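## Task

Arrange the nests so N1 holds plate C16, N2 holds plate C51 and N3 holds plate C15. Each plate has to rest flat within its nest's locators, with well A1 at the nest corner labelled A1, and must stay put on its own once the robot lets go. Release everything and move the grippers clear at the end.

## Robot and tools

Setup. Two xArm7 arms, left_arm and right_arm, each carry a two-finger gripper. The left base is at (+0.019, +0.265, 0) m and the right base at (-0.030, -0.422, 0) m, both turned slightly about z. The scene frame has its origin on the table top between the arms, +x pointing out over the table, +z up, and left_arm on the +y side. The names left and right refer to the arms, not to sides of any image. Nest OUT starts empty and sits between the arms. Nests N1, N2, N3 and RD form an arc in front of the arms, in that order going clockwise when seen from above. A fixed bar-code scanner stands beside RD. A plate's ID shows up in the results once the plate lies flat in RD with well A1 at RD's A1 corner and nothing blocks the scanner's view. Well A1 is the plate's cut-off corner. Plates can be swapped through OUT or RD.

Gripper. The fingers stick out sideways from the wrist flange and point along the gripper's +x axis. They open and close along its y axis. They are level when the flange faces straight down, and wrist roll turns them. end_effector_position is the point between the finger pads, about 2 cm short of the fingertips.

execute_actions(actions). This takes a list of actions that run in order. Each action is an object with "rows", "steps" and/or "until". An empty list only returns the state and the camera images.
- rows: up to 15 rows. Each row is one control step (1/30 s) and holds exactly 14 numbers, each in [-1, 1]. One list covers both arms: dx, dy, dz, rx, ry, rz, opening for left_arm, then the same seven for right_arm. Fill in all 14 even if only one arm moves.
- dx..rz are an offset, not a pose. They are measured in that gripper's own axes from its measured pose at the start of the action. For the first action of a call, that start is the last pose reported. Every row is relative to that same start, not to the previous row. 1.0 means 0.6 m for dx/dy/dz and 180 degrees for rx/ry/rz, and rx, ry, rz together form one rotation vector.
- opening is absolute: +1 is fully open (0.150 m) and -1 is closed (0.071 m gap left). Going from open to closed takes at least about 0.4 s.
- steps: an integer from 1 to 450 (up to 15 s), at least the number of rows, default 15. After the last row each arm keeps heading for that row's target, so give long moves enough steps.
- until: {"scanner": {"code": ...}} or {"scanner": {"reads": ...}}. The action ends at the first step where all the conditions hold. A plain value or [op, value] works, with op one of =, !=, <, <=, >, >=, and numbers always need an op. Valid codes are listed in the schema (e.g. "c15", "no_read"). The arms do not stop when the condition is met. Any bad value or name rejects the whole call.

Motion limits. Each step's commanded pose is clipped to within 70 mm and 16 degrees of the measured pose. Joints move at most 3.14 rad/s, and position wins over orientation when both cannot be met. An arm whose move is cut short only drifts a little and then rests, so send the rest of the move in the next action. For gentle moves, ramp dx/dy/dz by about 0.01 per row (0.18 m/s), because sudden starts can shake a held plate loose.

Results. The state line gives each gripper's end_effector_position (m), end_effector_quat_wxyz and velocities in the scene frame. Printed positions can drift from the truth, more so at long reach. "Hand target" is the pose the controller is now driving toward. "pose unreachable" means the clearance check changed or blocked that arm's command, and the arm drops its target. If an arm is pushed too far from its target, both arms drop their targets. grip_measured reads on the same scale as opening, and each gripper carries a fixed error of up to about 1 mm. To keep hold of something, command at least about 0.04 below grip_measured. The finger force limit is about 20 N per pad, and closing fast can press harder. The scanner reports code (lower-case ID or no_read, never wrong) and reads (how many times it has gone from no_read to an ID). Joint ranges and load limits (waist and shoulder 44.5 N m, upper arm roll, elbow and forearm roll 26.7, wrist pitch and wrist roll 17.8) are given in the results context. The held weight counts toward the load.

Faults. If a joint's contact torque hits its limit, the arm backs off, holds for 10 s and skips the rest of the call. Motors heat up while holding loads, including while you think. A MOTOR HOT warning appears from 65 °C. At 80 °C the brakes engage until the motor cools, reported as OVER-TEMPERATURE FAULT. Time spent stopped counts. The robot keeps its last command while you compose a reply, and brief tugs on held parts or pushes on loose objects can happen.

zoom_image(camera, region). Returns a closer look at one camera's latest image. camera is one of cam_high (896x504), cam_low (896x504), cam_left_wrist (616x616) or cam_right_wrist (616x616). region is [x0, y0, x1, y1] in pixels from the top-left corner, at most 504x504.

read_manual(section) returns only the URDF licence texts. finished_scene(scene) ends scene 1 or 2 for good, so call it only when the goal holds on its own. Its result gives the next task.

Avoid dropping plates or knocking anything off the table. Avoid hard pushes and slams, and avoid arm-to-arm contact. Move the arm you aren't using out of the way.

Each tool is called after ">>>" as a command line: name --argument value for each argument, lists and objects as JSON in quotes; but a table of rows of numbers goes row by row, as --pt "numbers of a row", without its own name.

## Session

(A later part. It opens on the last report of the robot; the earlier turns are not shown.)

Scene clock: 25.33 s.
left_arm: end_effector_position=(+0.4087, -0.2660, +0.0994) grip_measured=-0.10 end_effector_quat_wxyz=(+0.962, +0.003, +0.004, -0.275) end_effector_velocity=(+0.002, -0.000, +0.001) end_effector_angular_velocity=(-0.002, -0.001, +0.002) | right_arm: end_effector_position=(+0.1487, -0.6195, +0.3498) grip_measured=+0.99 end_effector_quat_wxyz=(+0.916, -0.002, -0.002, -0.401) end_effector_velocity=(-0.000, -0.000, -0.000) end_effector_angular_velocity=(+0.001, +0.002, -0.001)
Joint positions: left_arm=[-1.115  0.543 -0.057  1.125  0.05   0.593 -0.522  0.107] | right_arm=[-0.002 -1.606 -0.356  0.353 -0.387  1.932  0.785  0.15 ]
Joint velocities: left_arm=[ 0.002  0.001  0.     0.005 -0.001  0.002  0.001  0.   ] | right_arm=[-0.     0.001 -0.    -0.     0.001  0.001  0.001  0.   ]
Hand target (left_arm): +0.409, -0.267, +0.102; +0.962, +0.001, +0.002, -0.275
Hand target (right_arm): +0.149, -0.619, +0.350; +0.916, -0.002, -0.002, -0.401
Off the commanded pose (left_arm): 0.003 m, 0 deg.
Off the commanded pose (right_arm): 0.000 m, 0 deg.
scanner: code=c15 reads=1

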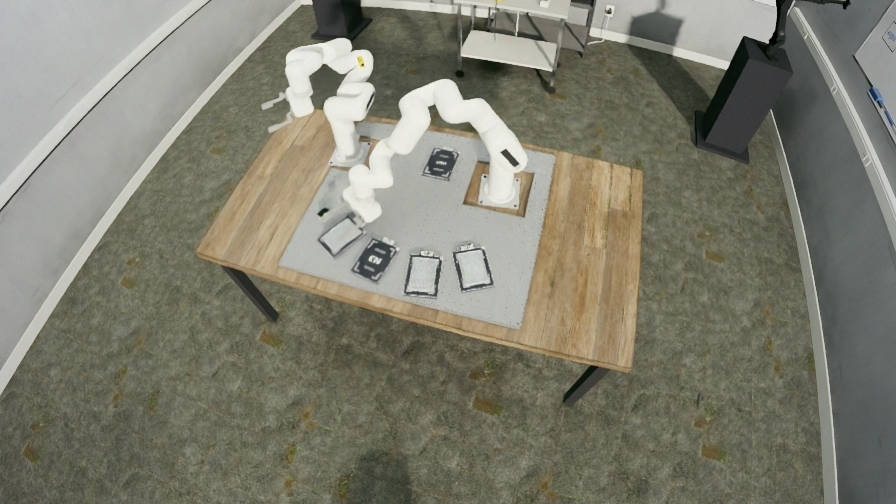

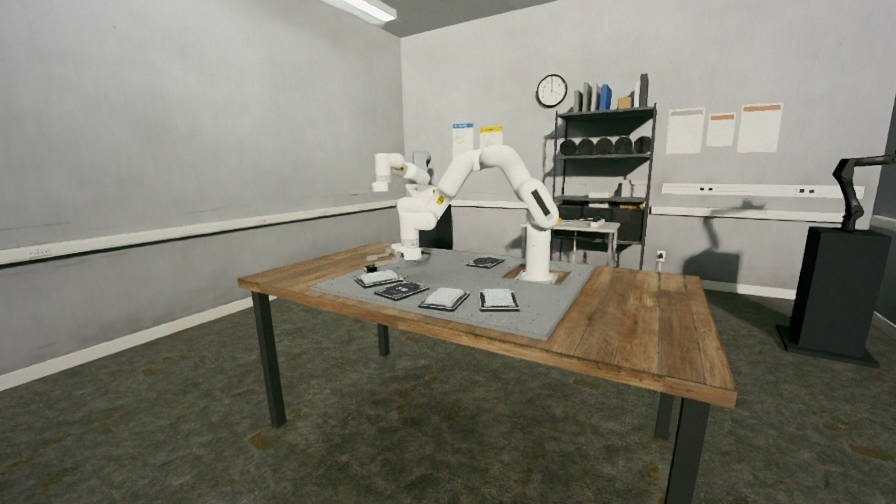

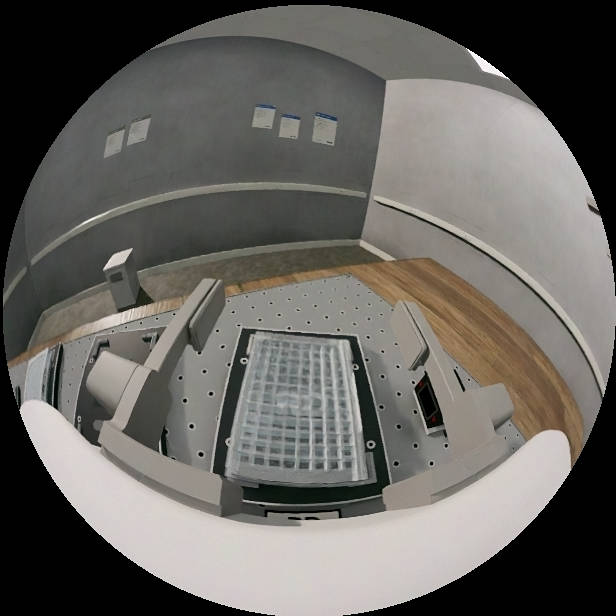

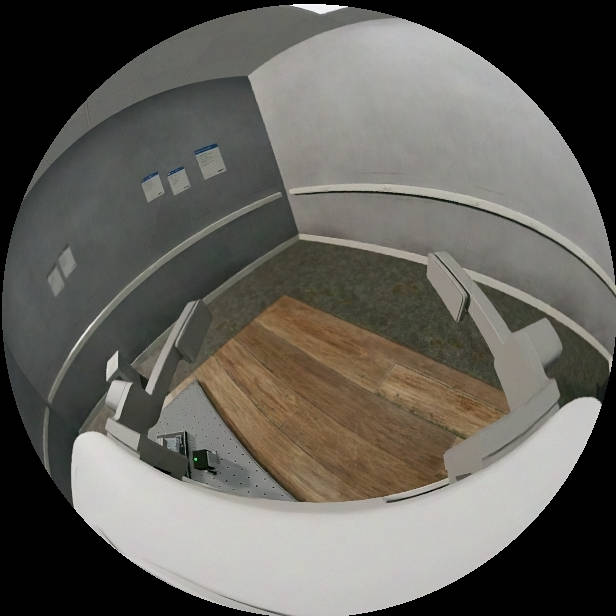

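>>> execute_actions --actions '[{"rows": [[0,0,-0.02,0,0,0,-0.1, 0,0,0,0,0,0,1],[0,0,-0.04,0,0,0,-0.1, 0,0,0,0,0,0,1],[0,0,-0.06,0,0,0,-0.1, 0,0,0,0,0,0,1],[0,0,-0.08,0,0,0,-0.1, 0,0,0,0,0,0,1],[0,0,-0.097,0,0,0,-0.1, 0,0,0,0,0,0,1]], "steps": 25},{"rows": [[0,0,0,0,0,0,-0.25, 0,0,0,0,0,0,1],[0,0,0,0,0,0,-0.4, 0,0,0,0,0,0,1],[0,0,0,0,0,0,-0.5, 0,0,0,0,0,0,1],[0,0,0,0,0,0,-0.55, 0,0,0,0,0,0,1],[0,0,0,0,0,0,-0.6, 0,0,0,0,0,0,1],[0,0,0,0,0,0,-0.64, 0,0,0,0,0,0,1],[0,0,0,0,0,0,-0.68, 0,0,0,0,0,0,1],[0,0,0,0,0,0,-0.72, 0,0,0,0,0,0,1],[0,0,0,0,0,0,-0.78, 0,0,0,0,0,0,1]], "steps": 22},{"rows": [[0,0,0.005,0,0,0,-0.78, 0,0,0,0,0,0,1],[0,0,0.01,0,0,0,-0.78, 0,0,0,0,0,0,1],[0,0,0.02,0,0,0,-0.78, 0,0,0,0,0,0,1],[0,0,0.03,0,0,0,-0.78, 0,0,0,0,0,0,1],[0,0,0.04,0,0,0,-0.78, 0,0,0,0,0,0,1],[0,0,0.05,0,0,0,-0.78, 0,0,0,0,0,0,1]], "steps": 16},{"rows": [[-0.0035,0.0195,0,0,0,0.008,-0.78, 0,0,0,0,0,0,1],[-0.007,0.039,0,0,0,0.016,-0.78, 0,0,0,0,0,0,1],[-0.0104,0.0586,0,0,0,0.024,-0.78, 0,0,0,0,0,0,1],[-0.014,0.078,0,0,0,0.032,-0.78, 0,0,0,0,0,0,1],[-0.0173,0.098,0,0,0,0.040,-0.78, 0,0,0,0,0,0,1],[-0.021,0.117,0,0,0,0.048,-0.78, 0,0,0,0,0,0,1],[-0.024,0.137,0,0,0,0.056,-0.78, 0,0,0,0,0,0,1],[-0.028,0.156,0,0,0,0.0645,-0.78, 0,0,0,0,0,0,1],[-0.031,0.176,0,0,0,0.0726,-0.78, 0,0,0,0,0,0,1],[-0.035,0.195,0,0,0,0.081,-0.78, 0,0,0,0,0,0,1],[-0.038,0.215,0,0,0,0.089,-0.78, 0,0,0,0,0,0,1],[-0.0416,0.234,0,0,0,0.097,-0.78, 0,0,0,0,0,0,1],[-0.045,0.254,0,0,0,0.105,-0.78, 0,0,0,0,0,0,1],[-0.0485,0.2735,0,0,0,0.113,-0.78, 0,0,0,0,0,0,1],[-0.052,0.293,0,0,0,0.121,-0.78, 0,0,0,0,0,0,1]], "steps": 32},{"rows": [[0,0,-0.01,0,0,0,-0.78, 0,0,0,0,0,0,1],[0,0,-0.02,0,0,0,-0.78, 0,0,0,0,0,0,1],[0,0,-0.032,0,0,0,-0.78, 0,0,0,0,0,0,1]], "steps": 15}]'

>>> zoom_image --camera "cam_left_wrist" --region '[150, 250, 470, 530]'

>>> zoom_image --camera "cam_high" --region '[320, 210, 460, 310]'

Scene clock: 29.67 s.
left_arm: end_effector_position=(+0.4741, -0.1000, +0.0521) grip_measured=-0.67 end_effector_quat_wxyz=(+0.996, +0.003, +0.004, -0.088) end_effector_velocity=(-0.002, +0.003, -0.004) end_effector_angular_velocity=(+0.007, +0.006, +0.001) | right_arm: end_effector_position=(+0.1487, -0.6195, +0.3498) grip_measured=+0.99 end_effector_quat_wxyz=(+0.916, -0.002, -0.002, -0.401) end_effector_velocity=(-0.000, -0.000, -0.000) end_effector_angular_velocity=(-0.000, +0.000, -0.000)
Joint positions: left_arm=[-0.999  0.524  0.034  0.881 -0.048  0.368 -0.62   0.084] | right_arm=[-0.002 -1.606 -0.356  0.353 -0.387  1.932  0.785  0.15 ]
Joint velocities: left_arm=[ 0.     0.003  0.    -0.006 -0.     0.001  0.     0.   ] | right_arm=[-0.  0.  0. -0. -0.  0. -0. -0.]
Hand target (left_arm): +0.474, -0.100, +0.052; +0.996, +0.004, +0.004, -0.088
Hand target (right_arm): +0.149, -0.619, +0.350; +0.916, -0.002, -0.002, -0.401
Off the commanded pose (left_arm): 0.001 m, 0 deg.
Off the commanded pose (right_arm): 0.000 m, 0 deg.
scanner: code=no_read reads=1

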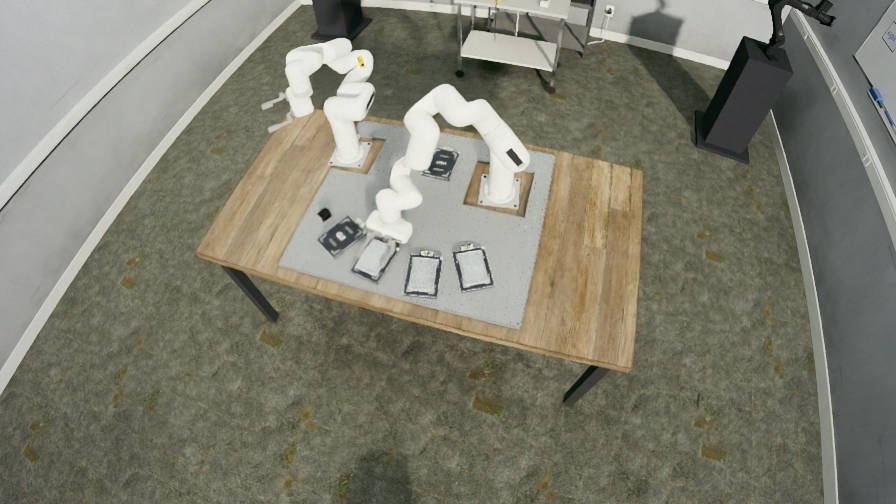

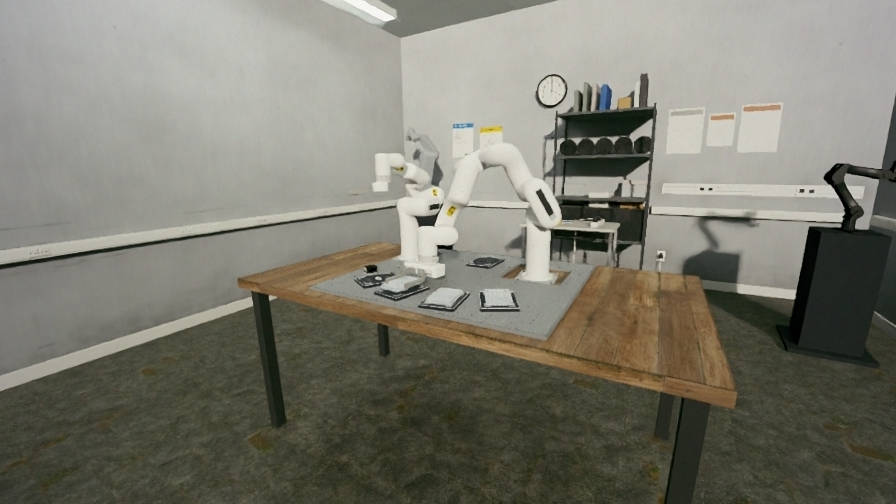

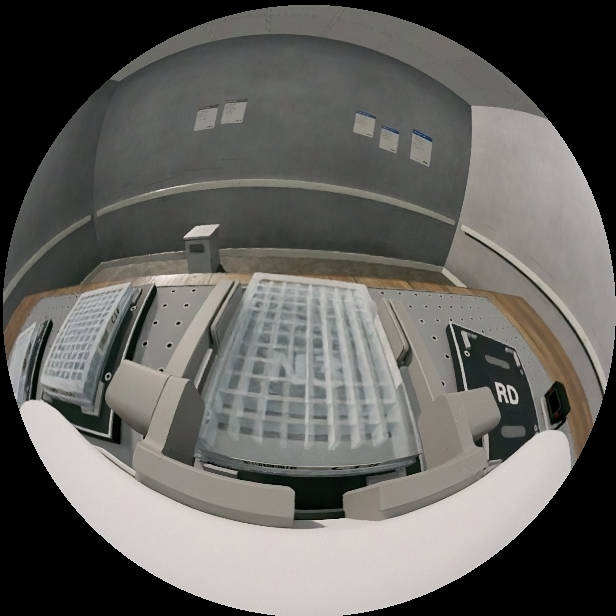

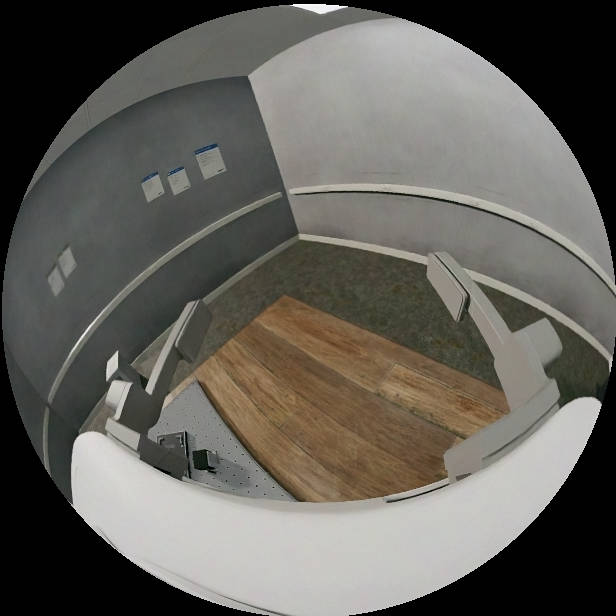

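Region (150, 250, 470, 530) of cam_left_wrist's 616x616 image, scaled by 1.575, with more detail than that image has; it fills the top 441 rows of this view, and the rest is white.

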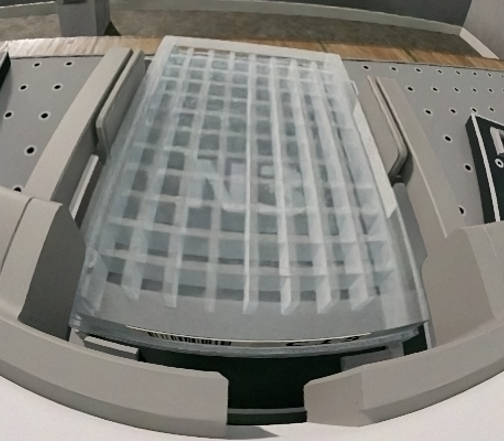

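Region (320, 210, 460, 310) of cam_high's 896x504 image, scaled by 3.600, with more detail than that image has; it fills the top 360 rows of this view, and the rest is white.

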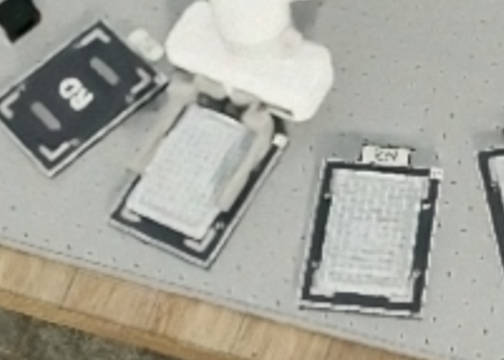

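>>> execute_actions --actions '[{"rows": [[0,0,-0.005,0,0,0,-0.78, 0,0,0,0,0,0,1],[0,0,-0.01,0,0,0,-0.78, 0,0,0,0,0,0,1],[0,0,-0.015,0,0,0,-0.78, 0,0,0,0,0,0,1],[0,0,-0.019,0,0,0,-0.78, 0,0,0,0,0,0,1]], "steps": 15},{"rows": [[0,0,0,0,0,0,-0.6, 0,0,0,0,0,0,1],[0,0,0,0,0,0,-0.5, 0,0,0,0,0,0,1],[0,0,0,0,0,0,-0.3, 0,0,0,0,0,0,1],[0,0,0,0,0,0,-0.1, 0,0,0,0,0,0,1]], "steps": 15},{"rows": [[0,0,0.02,0,0,0,-0.1, 0,0,0,0,0,0,1],[0,0,0.04,0,0,0,-0.1, 0,0,0,0,0,0,1],[0,0,0.06,0,0,0,-0.1, 0,0,0,0,0,0,1],[0,0,0.08,0,0,0,-0.1, 0,0,0,0,0,0,1],[0,0,0.1,0,0,0,-0.1, 0,0,0,0,0,0,1]], "steps": 22}]'

>>> zoom_image --camera "cam_left_wrist" --region '[150, 250, 470, 530]'

Scene clock: 31.70 s.
left_arm: end_effector_position=(+0.4741, -0.1007, +0.1008) grip_measured=-0.10 end_effector_quat_wxyz=(+0.996, +0.003, +0.004, -0.089) end_effector_velocity=(+0.000, +0.000, +0.001) end_effector_angular_velocity=(-0.001, -0.001, +0.001) | right_arm: end_effector_position=(+0.1487, -0.6195, +0.3498) grip_measured=+0.99 end_effector_quat_wxyz=(+0.916, -0.002, -0.002, -0.401) end_effector_velocity=(-0.000, -0.000, +0.000) end_effector_angular_velocity=(+0.000, -0.001, -0.001)
Joint positions: left_arm=[-1.007  0.388  0.044  0.862 -0.037  0.484 -0.628  0.107] | right_arm=[-0.002 -1.606 -0.356  0.353 -0.387  1.932  0.785  0.15 ]
Joint velocities: left_arm=[ 0.001 -0.002 -0.    -0.     0.001  0.    -0.     0.   ] | right_arm=[-0.    -0.001 -0.    -0.    -0.    -0.     0.001  0.   ]
Hand target (left_arm): +0.474, -0.101, +0.101; +0.996, +0.003, +0.003, -0.089
Hand target (right_arm): +0.149, -0.619, +0.350; +0.916, -0.002, -0.002, -0.401
Off the commanded pose (left_arm): 0.001 m, 0 deg.
Off the commanded pose (right_arm): 0.000 m, 0 deg.
scanner: code=no_read reads=1

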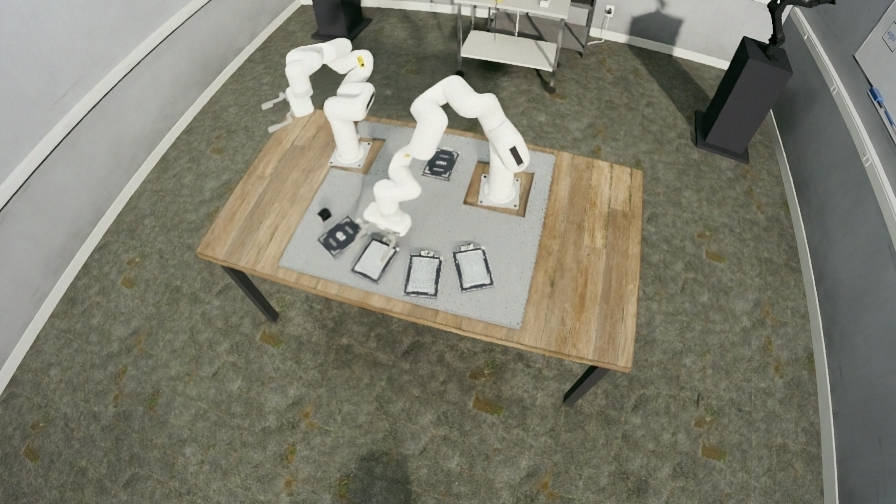

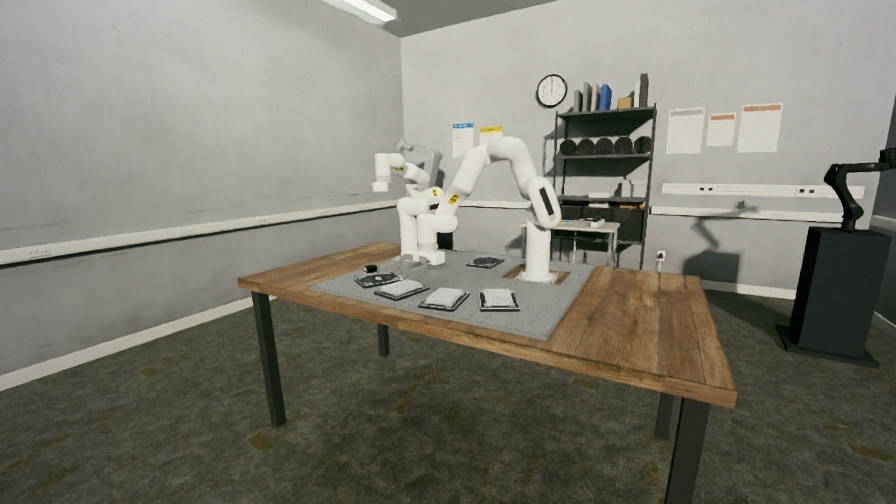

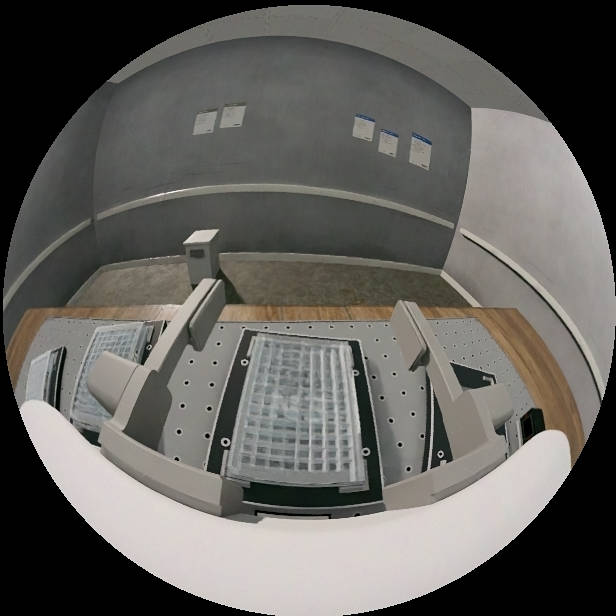

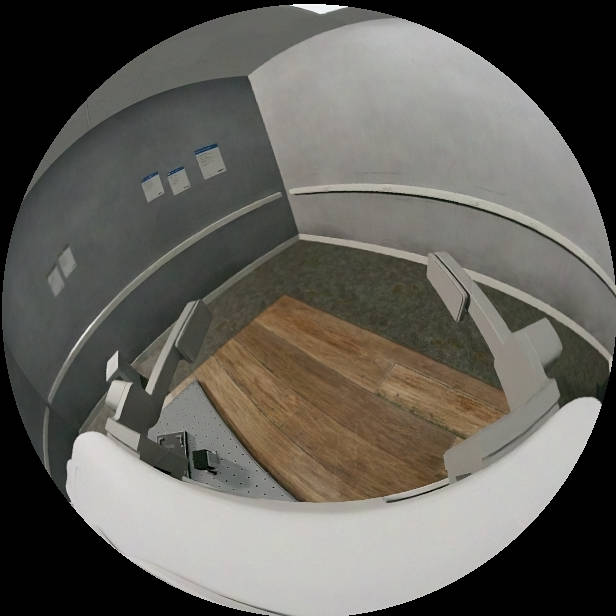

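Region (150, 250, 470, 530) of cam_left_wrist's 616x616 image, scaled by 1.575, with more detail than that image has; it fills the top 441 rows of this view, and the rest is white.

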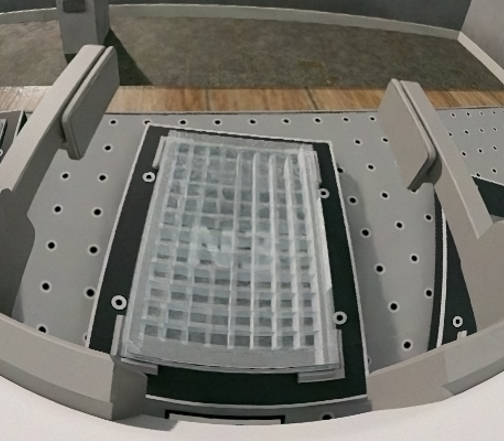

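>>> execute_actions --actions '[{"rows": [[-0.05,0.2975,0,0,0,0.1094,-0.1, 0,0,0,0,0,0,1]], "steps": 35}]'

>>> zoom_image --camera "cam_left_wrist" --region '[150, 250, 470, 530]'

Scene clock: 33.17 s.
left_arm: end_effector_position=(+0.4756, +0.0800, +0.1015) grip_measured=-0.10 end_effector_quat_wxyz=(+0.997, +0.003, +0.003, +0.083) end_effector_velocity=(-0.000, +0.001, -0.001) end_effector_angular_velocity=(+0.001, +0.001, +0.002) | right_arm: end_effector_position=(+0.1487, -0.6195, +0.3498) grip_measured=+0.99 end_effector_quat_wxyz=(+0.916, -0.002, -0.002, -0.401) end_effector_velocity=(-0.000, -0.000, +0.000) end_effector_angular_velocity=(-0.001, +0.000, -0.001)
Joint positions: left_arm=[-0.903  0.2    0.165  0.551 -0.09   0.364 -0.695  0.107] | right_arm=[-0.002 -1.606 -0.356  0.353 -0.387  1.932  0.785  0.15 ]
Joint velocities: left_arm=[ 0.001  0.001  0.001 -0.001 -0.     0.     0.     0.   ] | right_arm=[-0.001 -0.     0.    -0.    -0.001 -0.    -0.    -0.   ]
Hand target (left_arm): +0.476, +0.080, +0.101; +0.997, +0.003, +0.003, +0.083
Hand target (right_arm): +0.149, -0.619, +0.350; +0.916, -0.002, -0.002, -0.401
Off the commanded pose (left_arm): 0.001 m, 0 deg.
Off the commanded pose (right_arm): 0.000 m, 0 deg.
scanner: code=no_read reads=1

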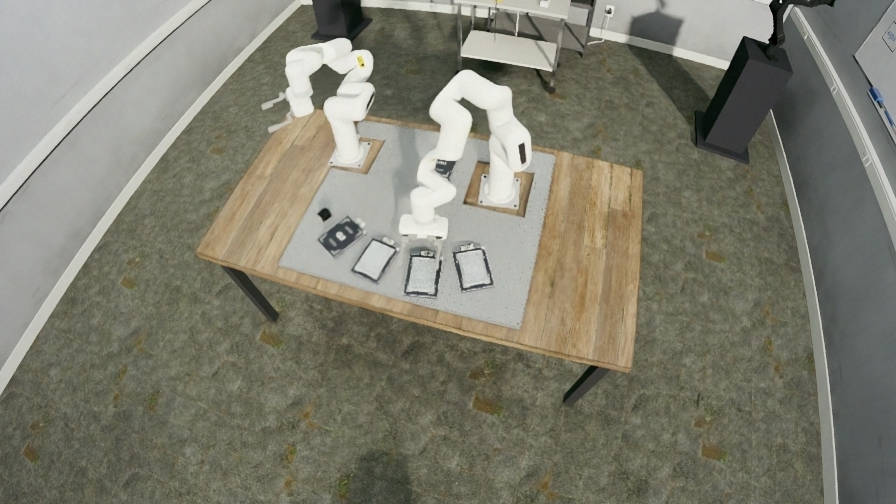

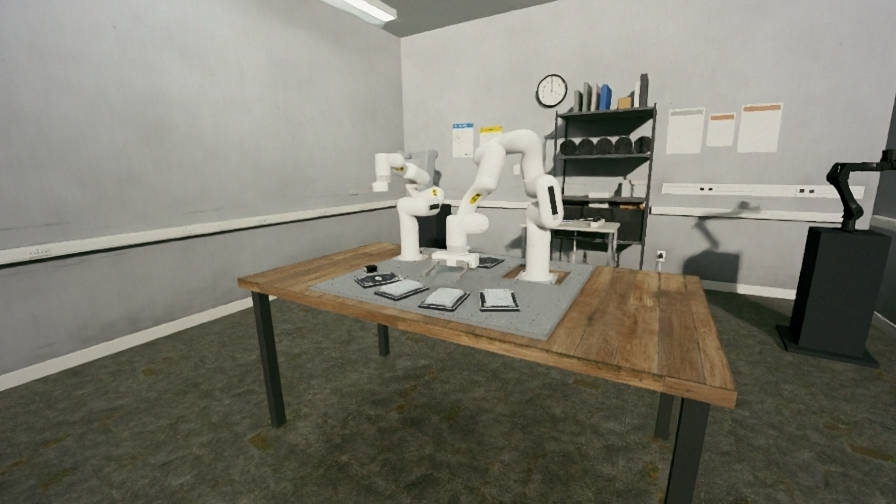

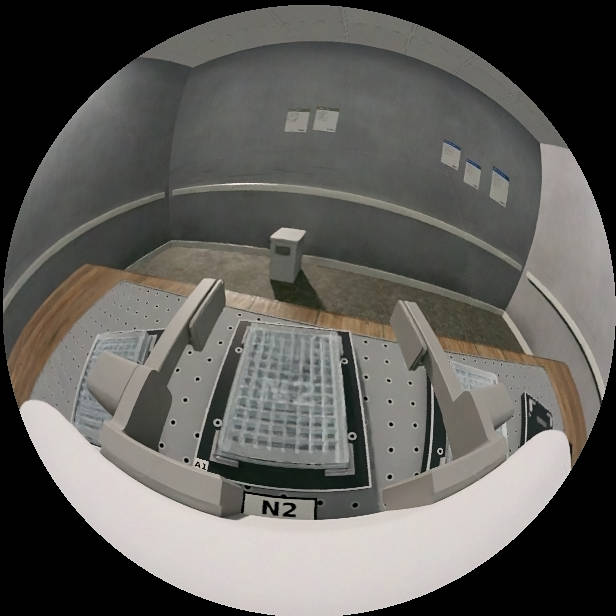

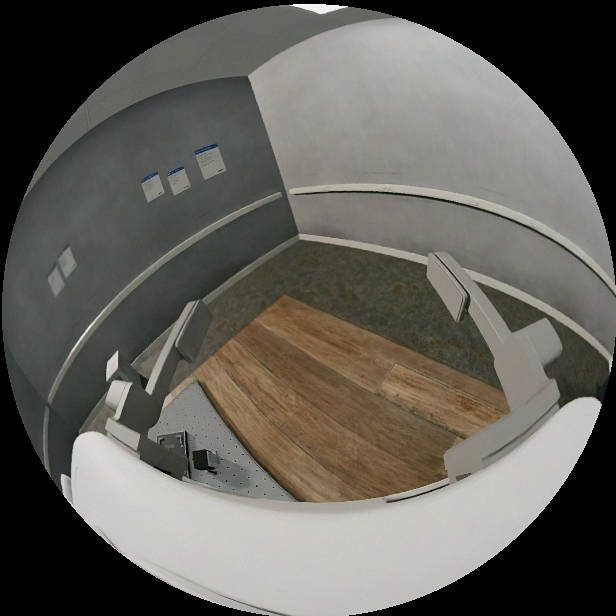

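Region (150, 250, 470, 530) of cam_left_wrist's 616x616 image, scaled by 1.575, with more detail than that image has; it fills the top 441 rows of this view, and the rest is white.

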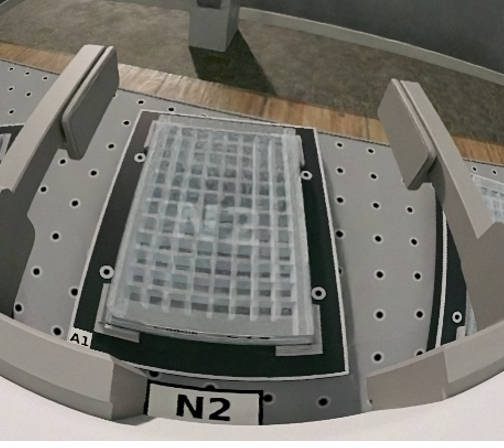

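>>> execute_actions --actions '[{"rows": [[0.025,0.0133,0,0,0,-0.003,-0.1, 0,0,0,0,0,0,1]], "steps": 18}]'

>>> zoom_image --camera "cam_left_wrist" --region '[150, 250, 470, 530]'

>>> zoom_image --camera "cam_left_wrist" --region '[40, 300, 200, 460]'

Scene clock: 34.03 s.
left_arm: end_effector_position=(+0.4890, +0.0902, +0.1014) grip_measured=-0.10 end_effector_quat_wxyz=(+0.997, +0.003, +0.004, +0.078) end_effector_velocity=(+0.001, +0.001, +0.000) end_effector_angular_velocity=(-0.000, -0.001, +0.002) | right_arm: end_effector_position=(+0.1487, -0.6195, +0.3498) grip_measured=+0.99 end_effector_quat_wxyz=(+0.916, -0.002, -0.002, -0.401) end_effector_velocity=(+0.000, +0.000, -0.000) end_effector_angular_velocity=(+0.000, +0.000, +0.003)
Joint positions: left_arm=[-0.869  0.211  0.174  0.567 -0.098  0.371 -0.635  0.107] | right_arm=[-0.002 -1.606 -0.356  0.353 -0.387  1.932  0.785  0.15 ]
Joint velocities: left_arm=[ 0.002 -0.001  0.001  0.     0.     0.     0.     0.   ] | right_arm=[ 0.001  0.     0.     0.     0.     0.    -0.001  0.   ]
Hand target (left_arm): +0.489, +0.090, +0.101; +0.997, +0.003, +0.003, +0.078
Hand target (right_arm): +0.149, -0.619, +0.350; +0.916, -0.002, -0.002, -0.401
Off the commanded pose (left_arm): 0.000 m, 0 deg.
Off the commanded pose (right_arm): 0.000 m, 0 deg.
scanner: code=no_read reads=1

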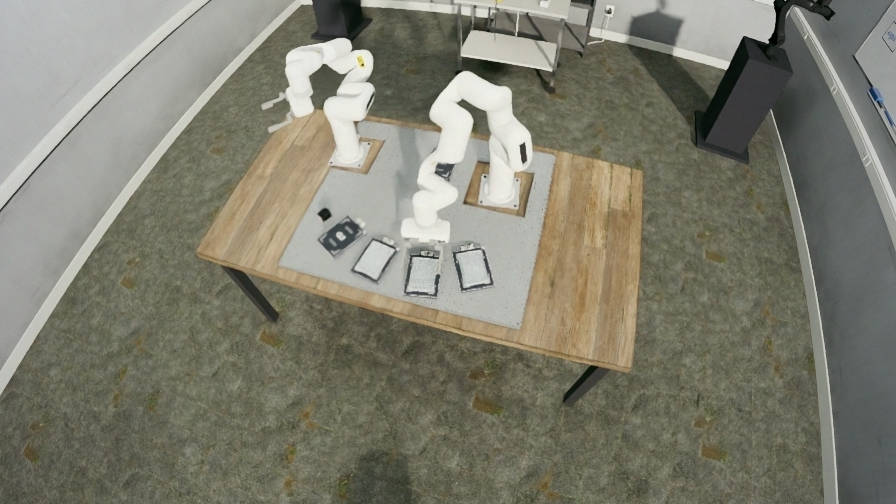

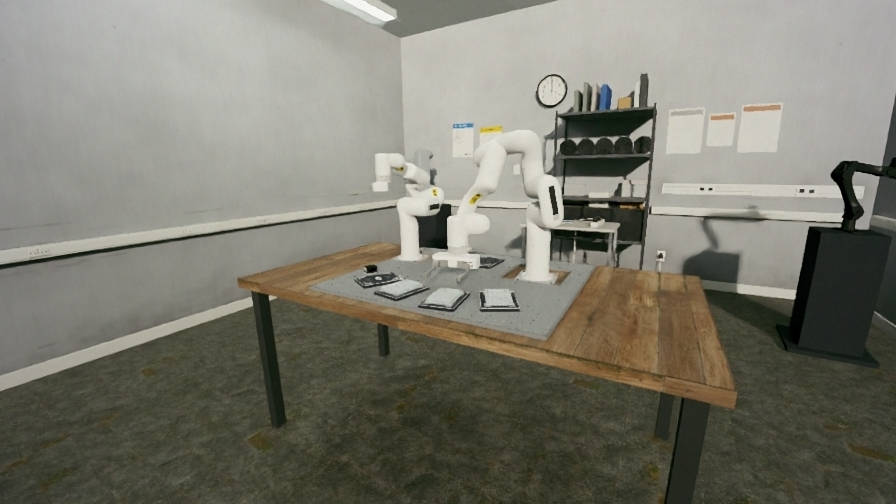

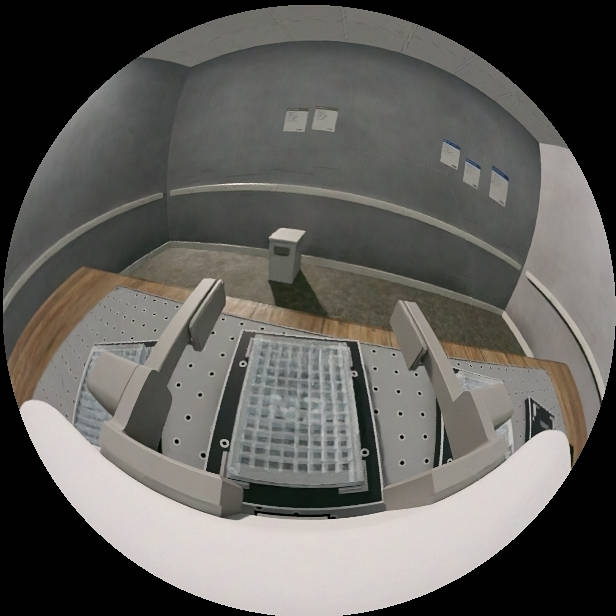

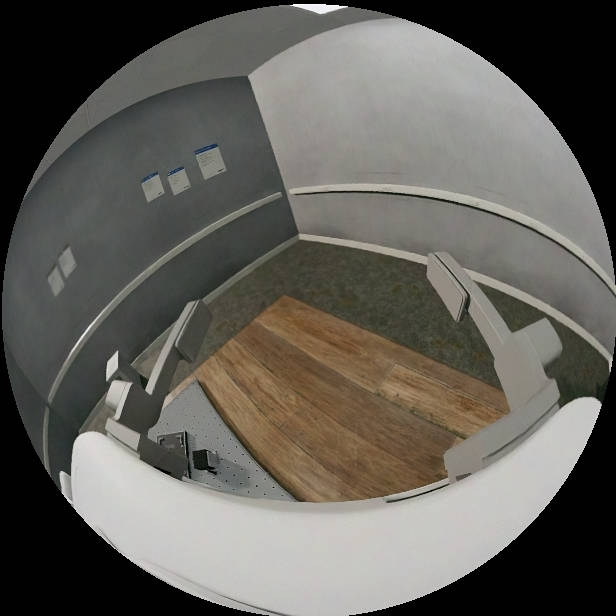

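Region (150, 250, 470, 530) of cam_left_wrist's 616x616 image, scaled by 1.575, with more detail than that image has; it fills the top 441 rows of this view, and the rest is white.

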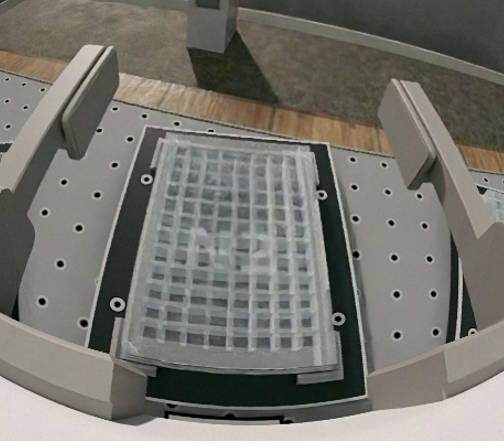

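Region (40, 300, 200, 460) of cam_left_wrist's 616x616 image, scaled by 3.150, with more detail than that image has.

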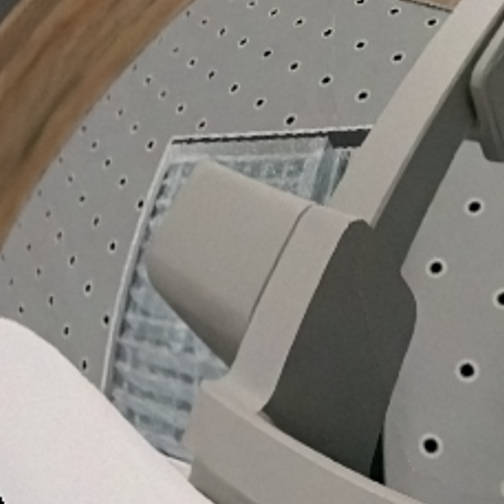

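>>> execute_actions --actions '[{"rows": [[0,0,-0.02,0,0,0,-0.1, 0,0,0,0,0,0,1],[0,0,-0.04,0,0,0,-0.1, 0,0,0,0,0,0,1],[0,0,-0.06,0,0,0,-0.1, 0,0,0,0,0,0,1],[0,0,-0.08,0,0,0,-0.1, 0,0,0,0,0,0,1],[0,0,-0.1023,0,0,0,-0.1, 0,0,0,0,0,0,1]], "steps": 25},{"rows": [[0,0,0,0,0,0,-0.25, 0,0,0,0,0,0,1],[0,0,0,0,0,0,-0.4, 0,0,0,0,0,0,1],[0,0,0,0,0,0,-0.5, 0,0,0,0,0,0,1],[0,0,0,0,0,0,-0.55, 0,0,0,0,0,0,1],[0,0,0,0,0,0,-0.6, 0,0,0,0,0,0,1],[0,0,0,0,0,0,-0.64, 0,0,0,0,0,0,1],[0,0,0,0,0,0,-0.68, 0,0,0,0,0,0,1],[0,0,0,0,0,0,-0.72, 0,0,0,0,0,0,1],[0,0,0,0,0,0,-0.78, 0,0,0,0,0,0,1]], "steps": 22},{"rows": [[0,0,0.005,0,0,0,-0.78, 0,0,0,0,0,0,1],[0,0,0.01,0,0,0,-0.78, 0,0,0,0,0,0,1],[0,0,0.02,0,0,0,-0.78, 0,0,0,0,0,0,1],[0,0,0.03,0,0,0,-0.78, 0,0,0,0,0,0,1],[0,0,0.04,0,0,0,-0.78, 0,0,0,0,0,0,1],[0,0,0.05,0,0,0,-0.78, 0,0,0,0,0,0,1],[0,0,0.06,0,0,0,-0.78, 0,0,0,0,0,0,1],[0,0,0.07,0,0,0,-0.78, 0,0,0,0,0,0,1],[0,0,0.08,0,0,0,-0.78, 0,0,0,0,0,0,1]], "steps": 20},{"rows": [[-0.0076,-0.019,0,0,0,-0.0071,-0.78, 0,0,0,0,0,0,1],[-0.0152,-0.038,0,0,0,-0.0142,-0.78, 0,0,0,0,0,0,1],[-0.0227,-0.057,0,0,0,-0.0213,-0.78, 0,0,0,0,0,0,1],[-0.0303,-0.076,0,0,0,-0.0284,-0.78, 0,0,0,0,0,0,1],[-0.0379,-0.095,0,0,0,-0.0355,-0.78, 0,0,0,0,0,0,1],[-0.0455,-0.114,0,0,0,-0.0426,-0.78, 0,0,0,0,0,0,1],[-0.0531,-0.133,0,0,0,-0.0497,-0.78, 0,0,0,0,0,0,1],[-0.0606,-0.152,0,0,0,-0.0569,-0.78, 0,0,0,0,0,0,1],[-0.0682,-0.171,0,0,0,-0.064,-0.78, 0,0,0,0,0,0,1],[-0.0758,-0.19,0,0,0,-0.0711,-0.78, 0,0,0,0,0,0,1],[-0.0834,-0.2086,0,0,0,-0.0782,-0.78, 0,0,0,0,0,0,1],[-0.091,-0.2275,0,0,0,-0.0853,-0.78, 0,0,0,0,0,0,1],[-0.0985,-0.2465,0,0,0,-0.0924,-0.78, 0,0,0,0,0,0,1],[-0.1061,-0.2654,0,0,0,-0.0995,-0.78, 0,0,0,0,0,0,1],[-0.1137,-0.2844,0,0,0,-0.1066,-0.78, 0,0,0,0,0,0,1]], "steps": 28},{"rows": [[-0.0009,-0.0204,0,0,0,-0.0071,-0.78, 0,0,0,0,0,0,1],[-0.0019,-0.0408,0,0,0,-0.0142,-0.78, 0,0,0,0,0,0,1],[-0.0028,-0.0612,0,0,0,-0.0213,-0.78, 0,0,0,0,0,0,1],[-0.0037,-0.0815,0,0,0,-0.0284,-0.78, 0,0,0,0,0,0,1],[-0.0047,-0.1019,0,0,0,-0.0355,-0.78, 0,0,0,0,0,0,1],[-0.0056,-0.1223,0,0,0,-0.0426,-0.78, 0,0,0,0,0,0,1],[-0.0065,-0.1427,0,0,0,-0.0497,-0.78, 0,0,0,0,0,0,1],[-0.0075,-0.1631,0,0,0,-0.0569,-0.78, 0,0,0,0,0,0,1],[-0.0084,-0.1835,0,0,0,-0.064,-0.78, 0,0,0,0,0,0,1],[-0.0093,-0.2039,0,0,0,-0.0711,-0.78, 0,0,0,0,0,0,1],[-0.0103,-0.2243,0,0,0,-0.0782,-0.78, 0,0,0,0,0,0,1],[-0.0112,-0.2446,0,0,0,-0.0853,-0.78, 0,0,0,0,0,0,1],[-0.0121,-0.265,0,0,0,-0.0924,-0.78, 0,0,0,0,0,0,1],[-0.0131,-0.2854,0,0,0,-0.0995,-0.78, 0,0,0,0,0,0,1],[-0.014,-0.3058,0,0,0,-0.1066,-0.78, 0,0,0,0,0,0,1]], "steps": 30},{"rows": [[0,0,-0.01,0,0,0,-0.78, 0,0,0,0,0,0,1],[0,0,-0.02,0,0,0,-0.78, 0,0,0,0,0,0,1],[0,0,-0.03,0,0,0,-0.78, 0,0,0,0,0,0,1],[0,0,-0.04,0,0,0,-0.78, 0,0,0,0,0,0,1],[0,0,-0.05,0,0,0,-0.78, 0,0,0,0,0,0,1],[0,0,-0.06,0,0,0,-0.78, 0,0,0,0,0,0,1]], "steps": 18}]'

>>> zoom_image --camera "cam_left_wrist" --region '[150, 250, 470, 530]'

Scene clock: 39.73 s.
left_arm: end_effector_position=(+0.4088, -0.2667, +0.0510) grip_measured=-0.72 end_effector_quat_wxyz=(+0.967, +0.003, +0.004, -0.253) end_effector_velocity=(-0.002, +0.005, -0.008) end_effector_angular_velocity=(+0.015, +0.008, +0.002) | right_arm: end_effector_position=(+0.1487, -0.6195, +0.3498) grip_measured=+0.99 end_effector_quat_wxyz=(+0.916, -0.002, -0.002, -0.401) end_effector_velocity=(+0.000, -0.000, +0.000) end_effector_angular_velocity=(-0.000, -0.002, -0.000)
Joint positions: left_arm=[-1.142  0.669 -0.04   1.163  0.047  0.504 -0.575  0.082] | right_arm=[-0.002 -1.606 -0.356  0.353 -0.387  1.932  0.785  0.15 ]
Joint velocities: left_arm=[ 0.001  0.007  0.001 -0.008 -0.     0.002 -0.     0.   ] | right_arm=[ 0.    -0.001  0.    -0.    -0.    -0.001  0.    -0.   ]
Hand target (left_arm): +0.409, -0.266, +0.050; +0.967, +0.003, +0.004, -0.253
Hand target (right_arm): +0.149, -0.619, +0.350; +0.916, -0.002, -0.002, -0.401
Off the commanded pose (left_arm): 0.001 m, 0 deg.
Off the commanded pose (right_arm): 0.000 m, 0 deg.
scanner: code=no_read reads=1

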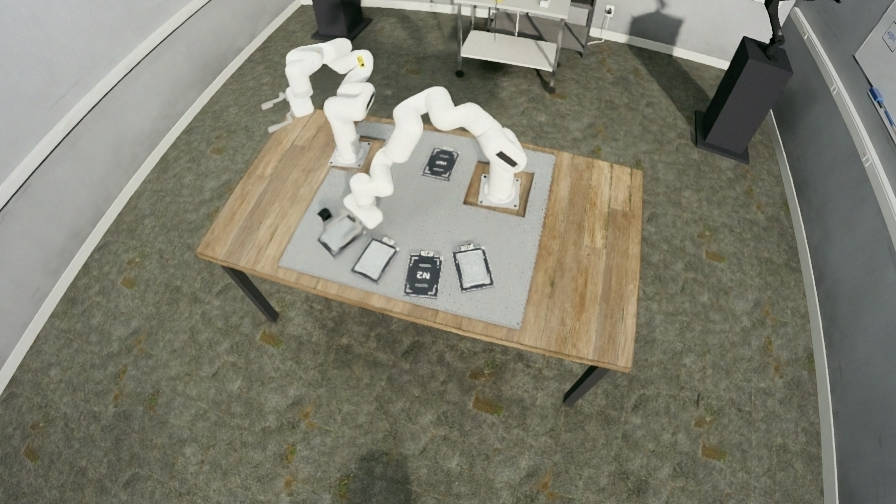

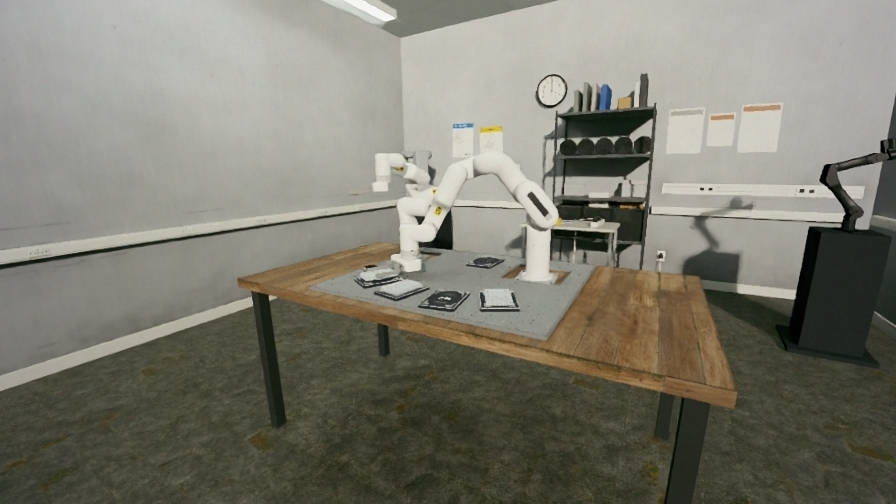

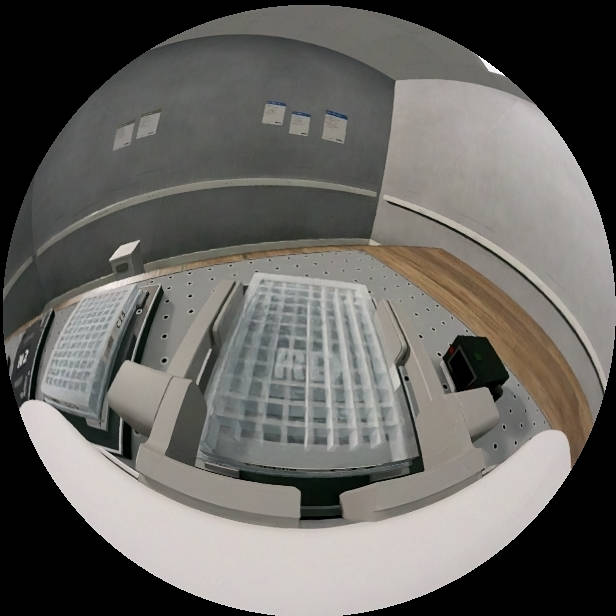

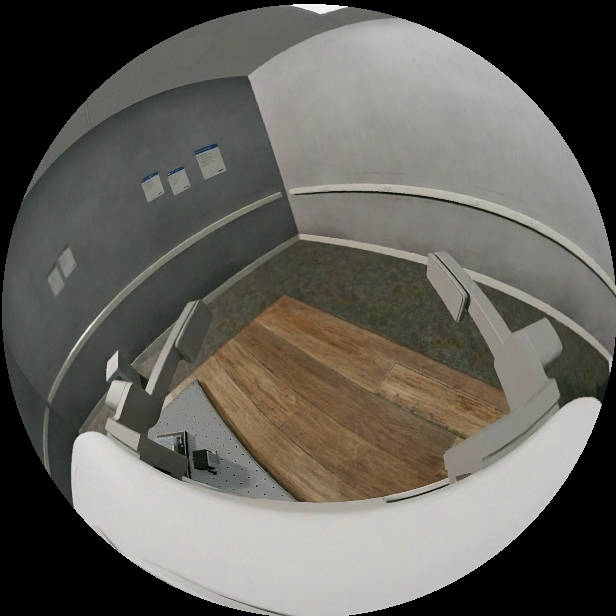

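Region (150, 250, 470, 530) of cam_left_wrist's 616x616 image, scaled by 1.575, with more detail than that image has; it fills the top 441 rows of this view, and the rest is white.

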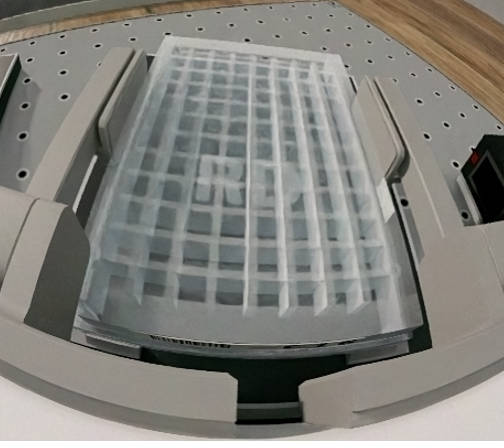

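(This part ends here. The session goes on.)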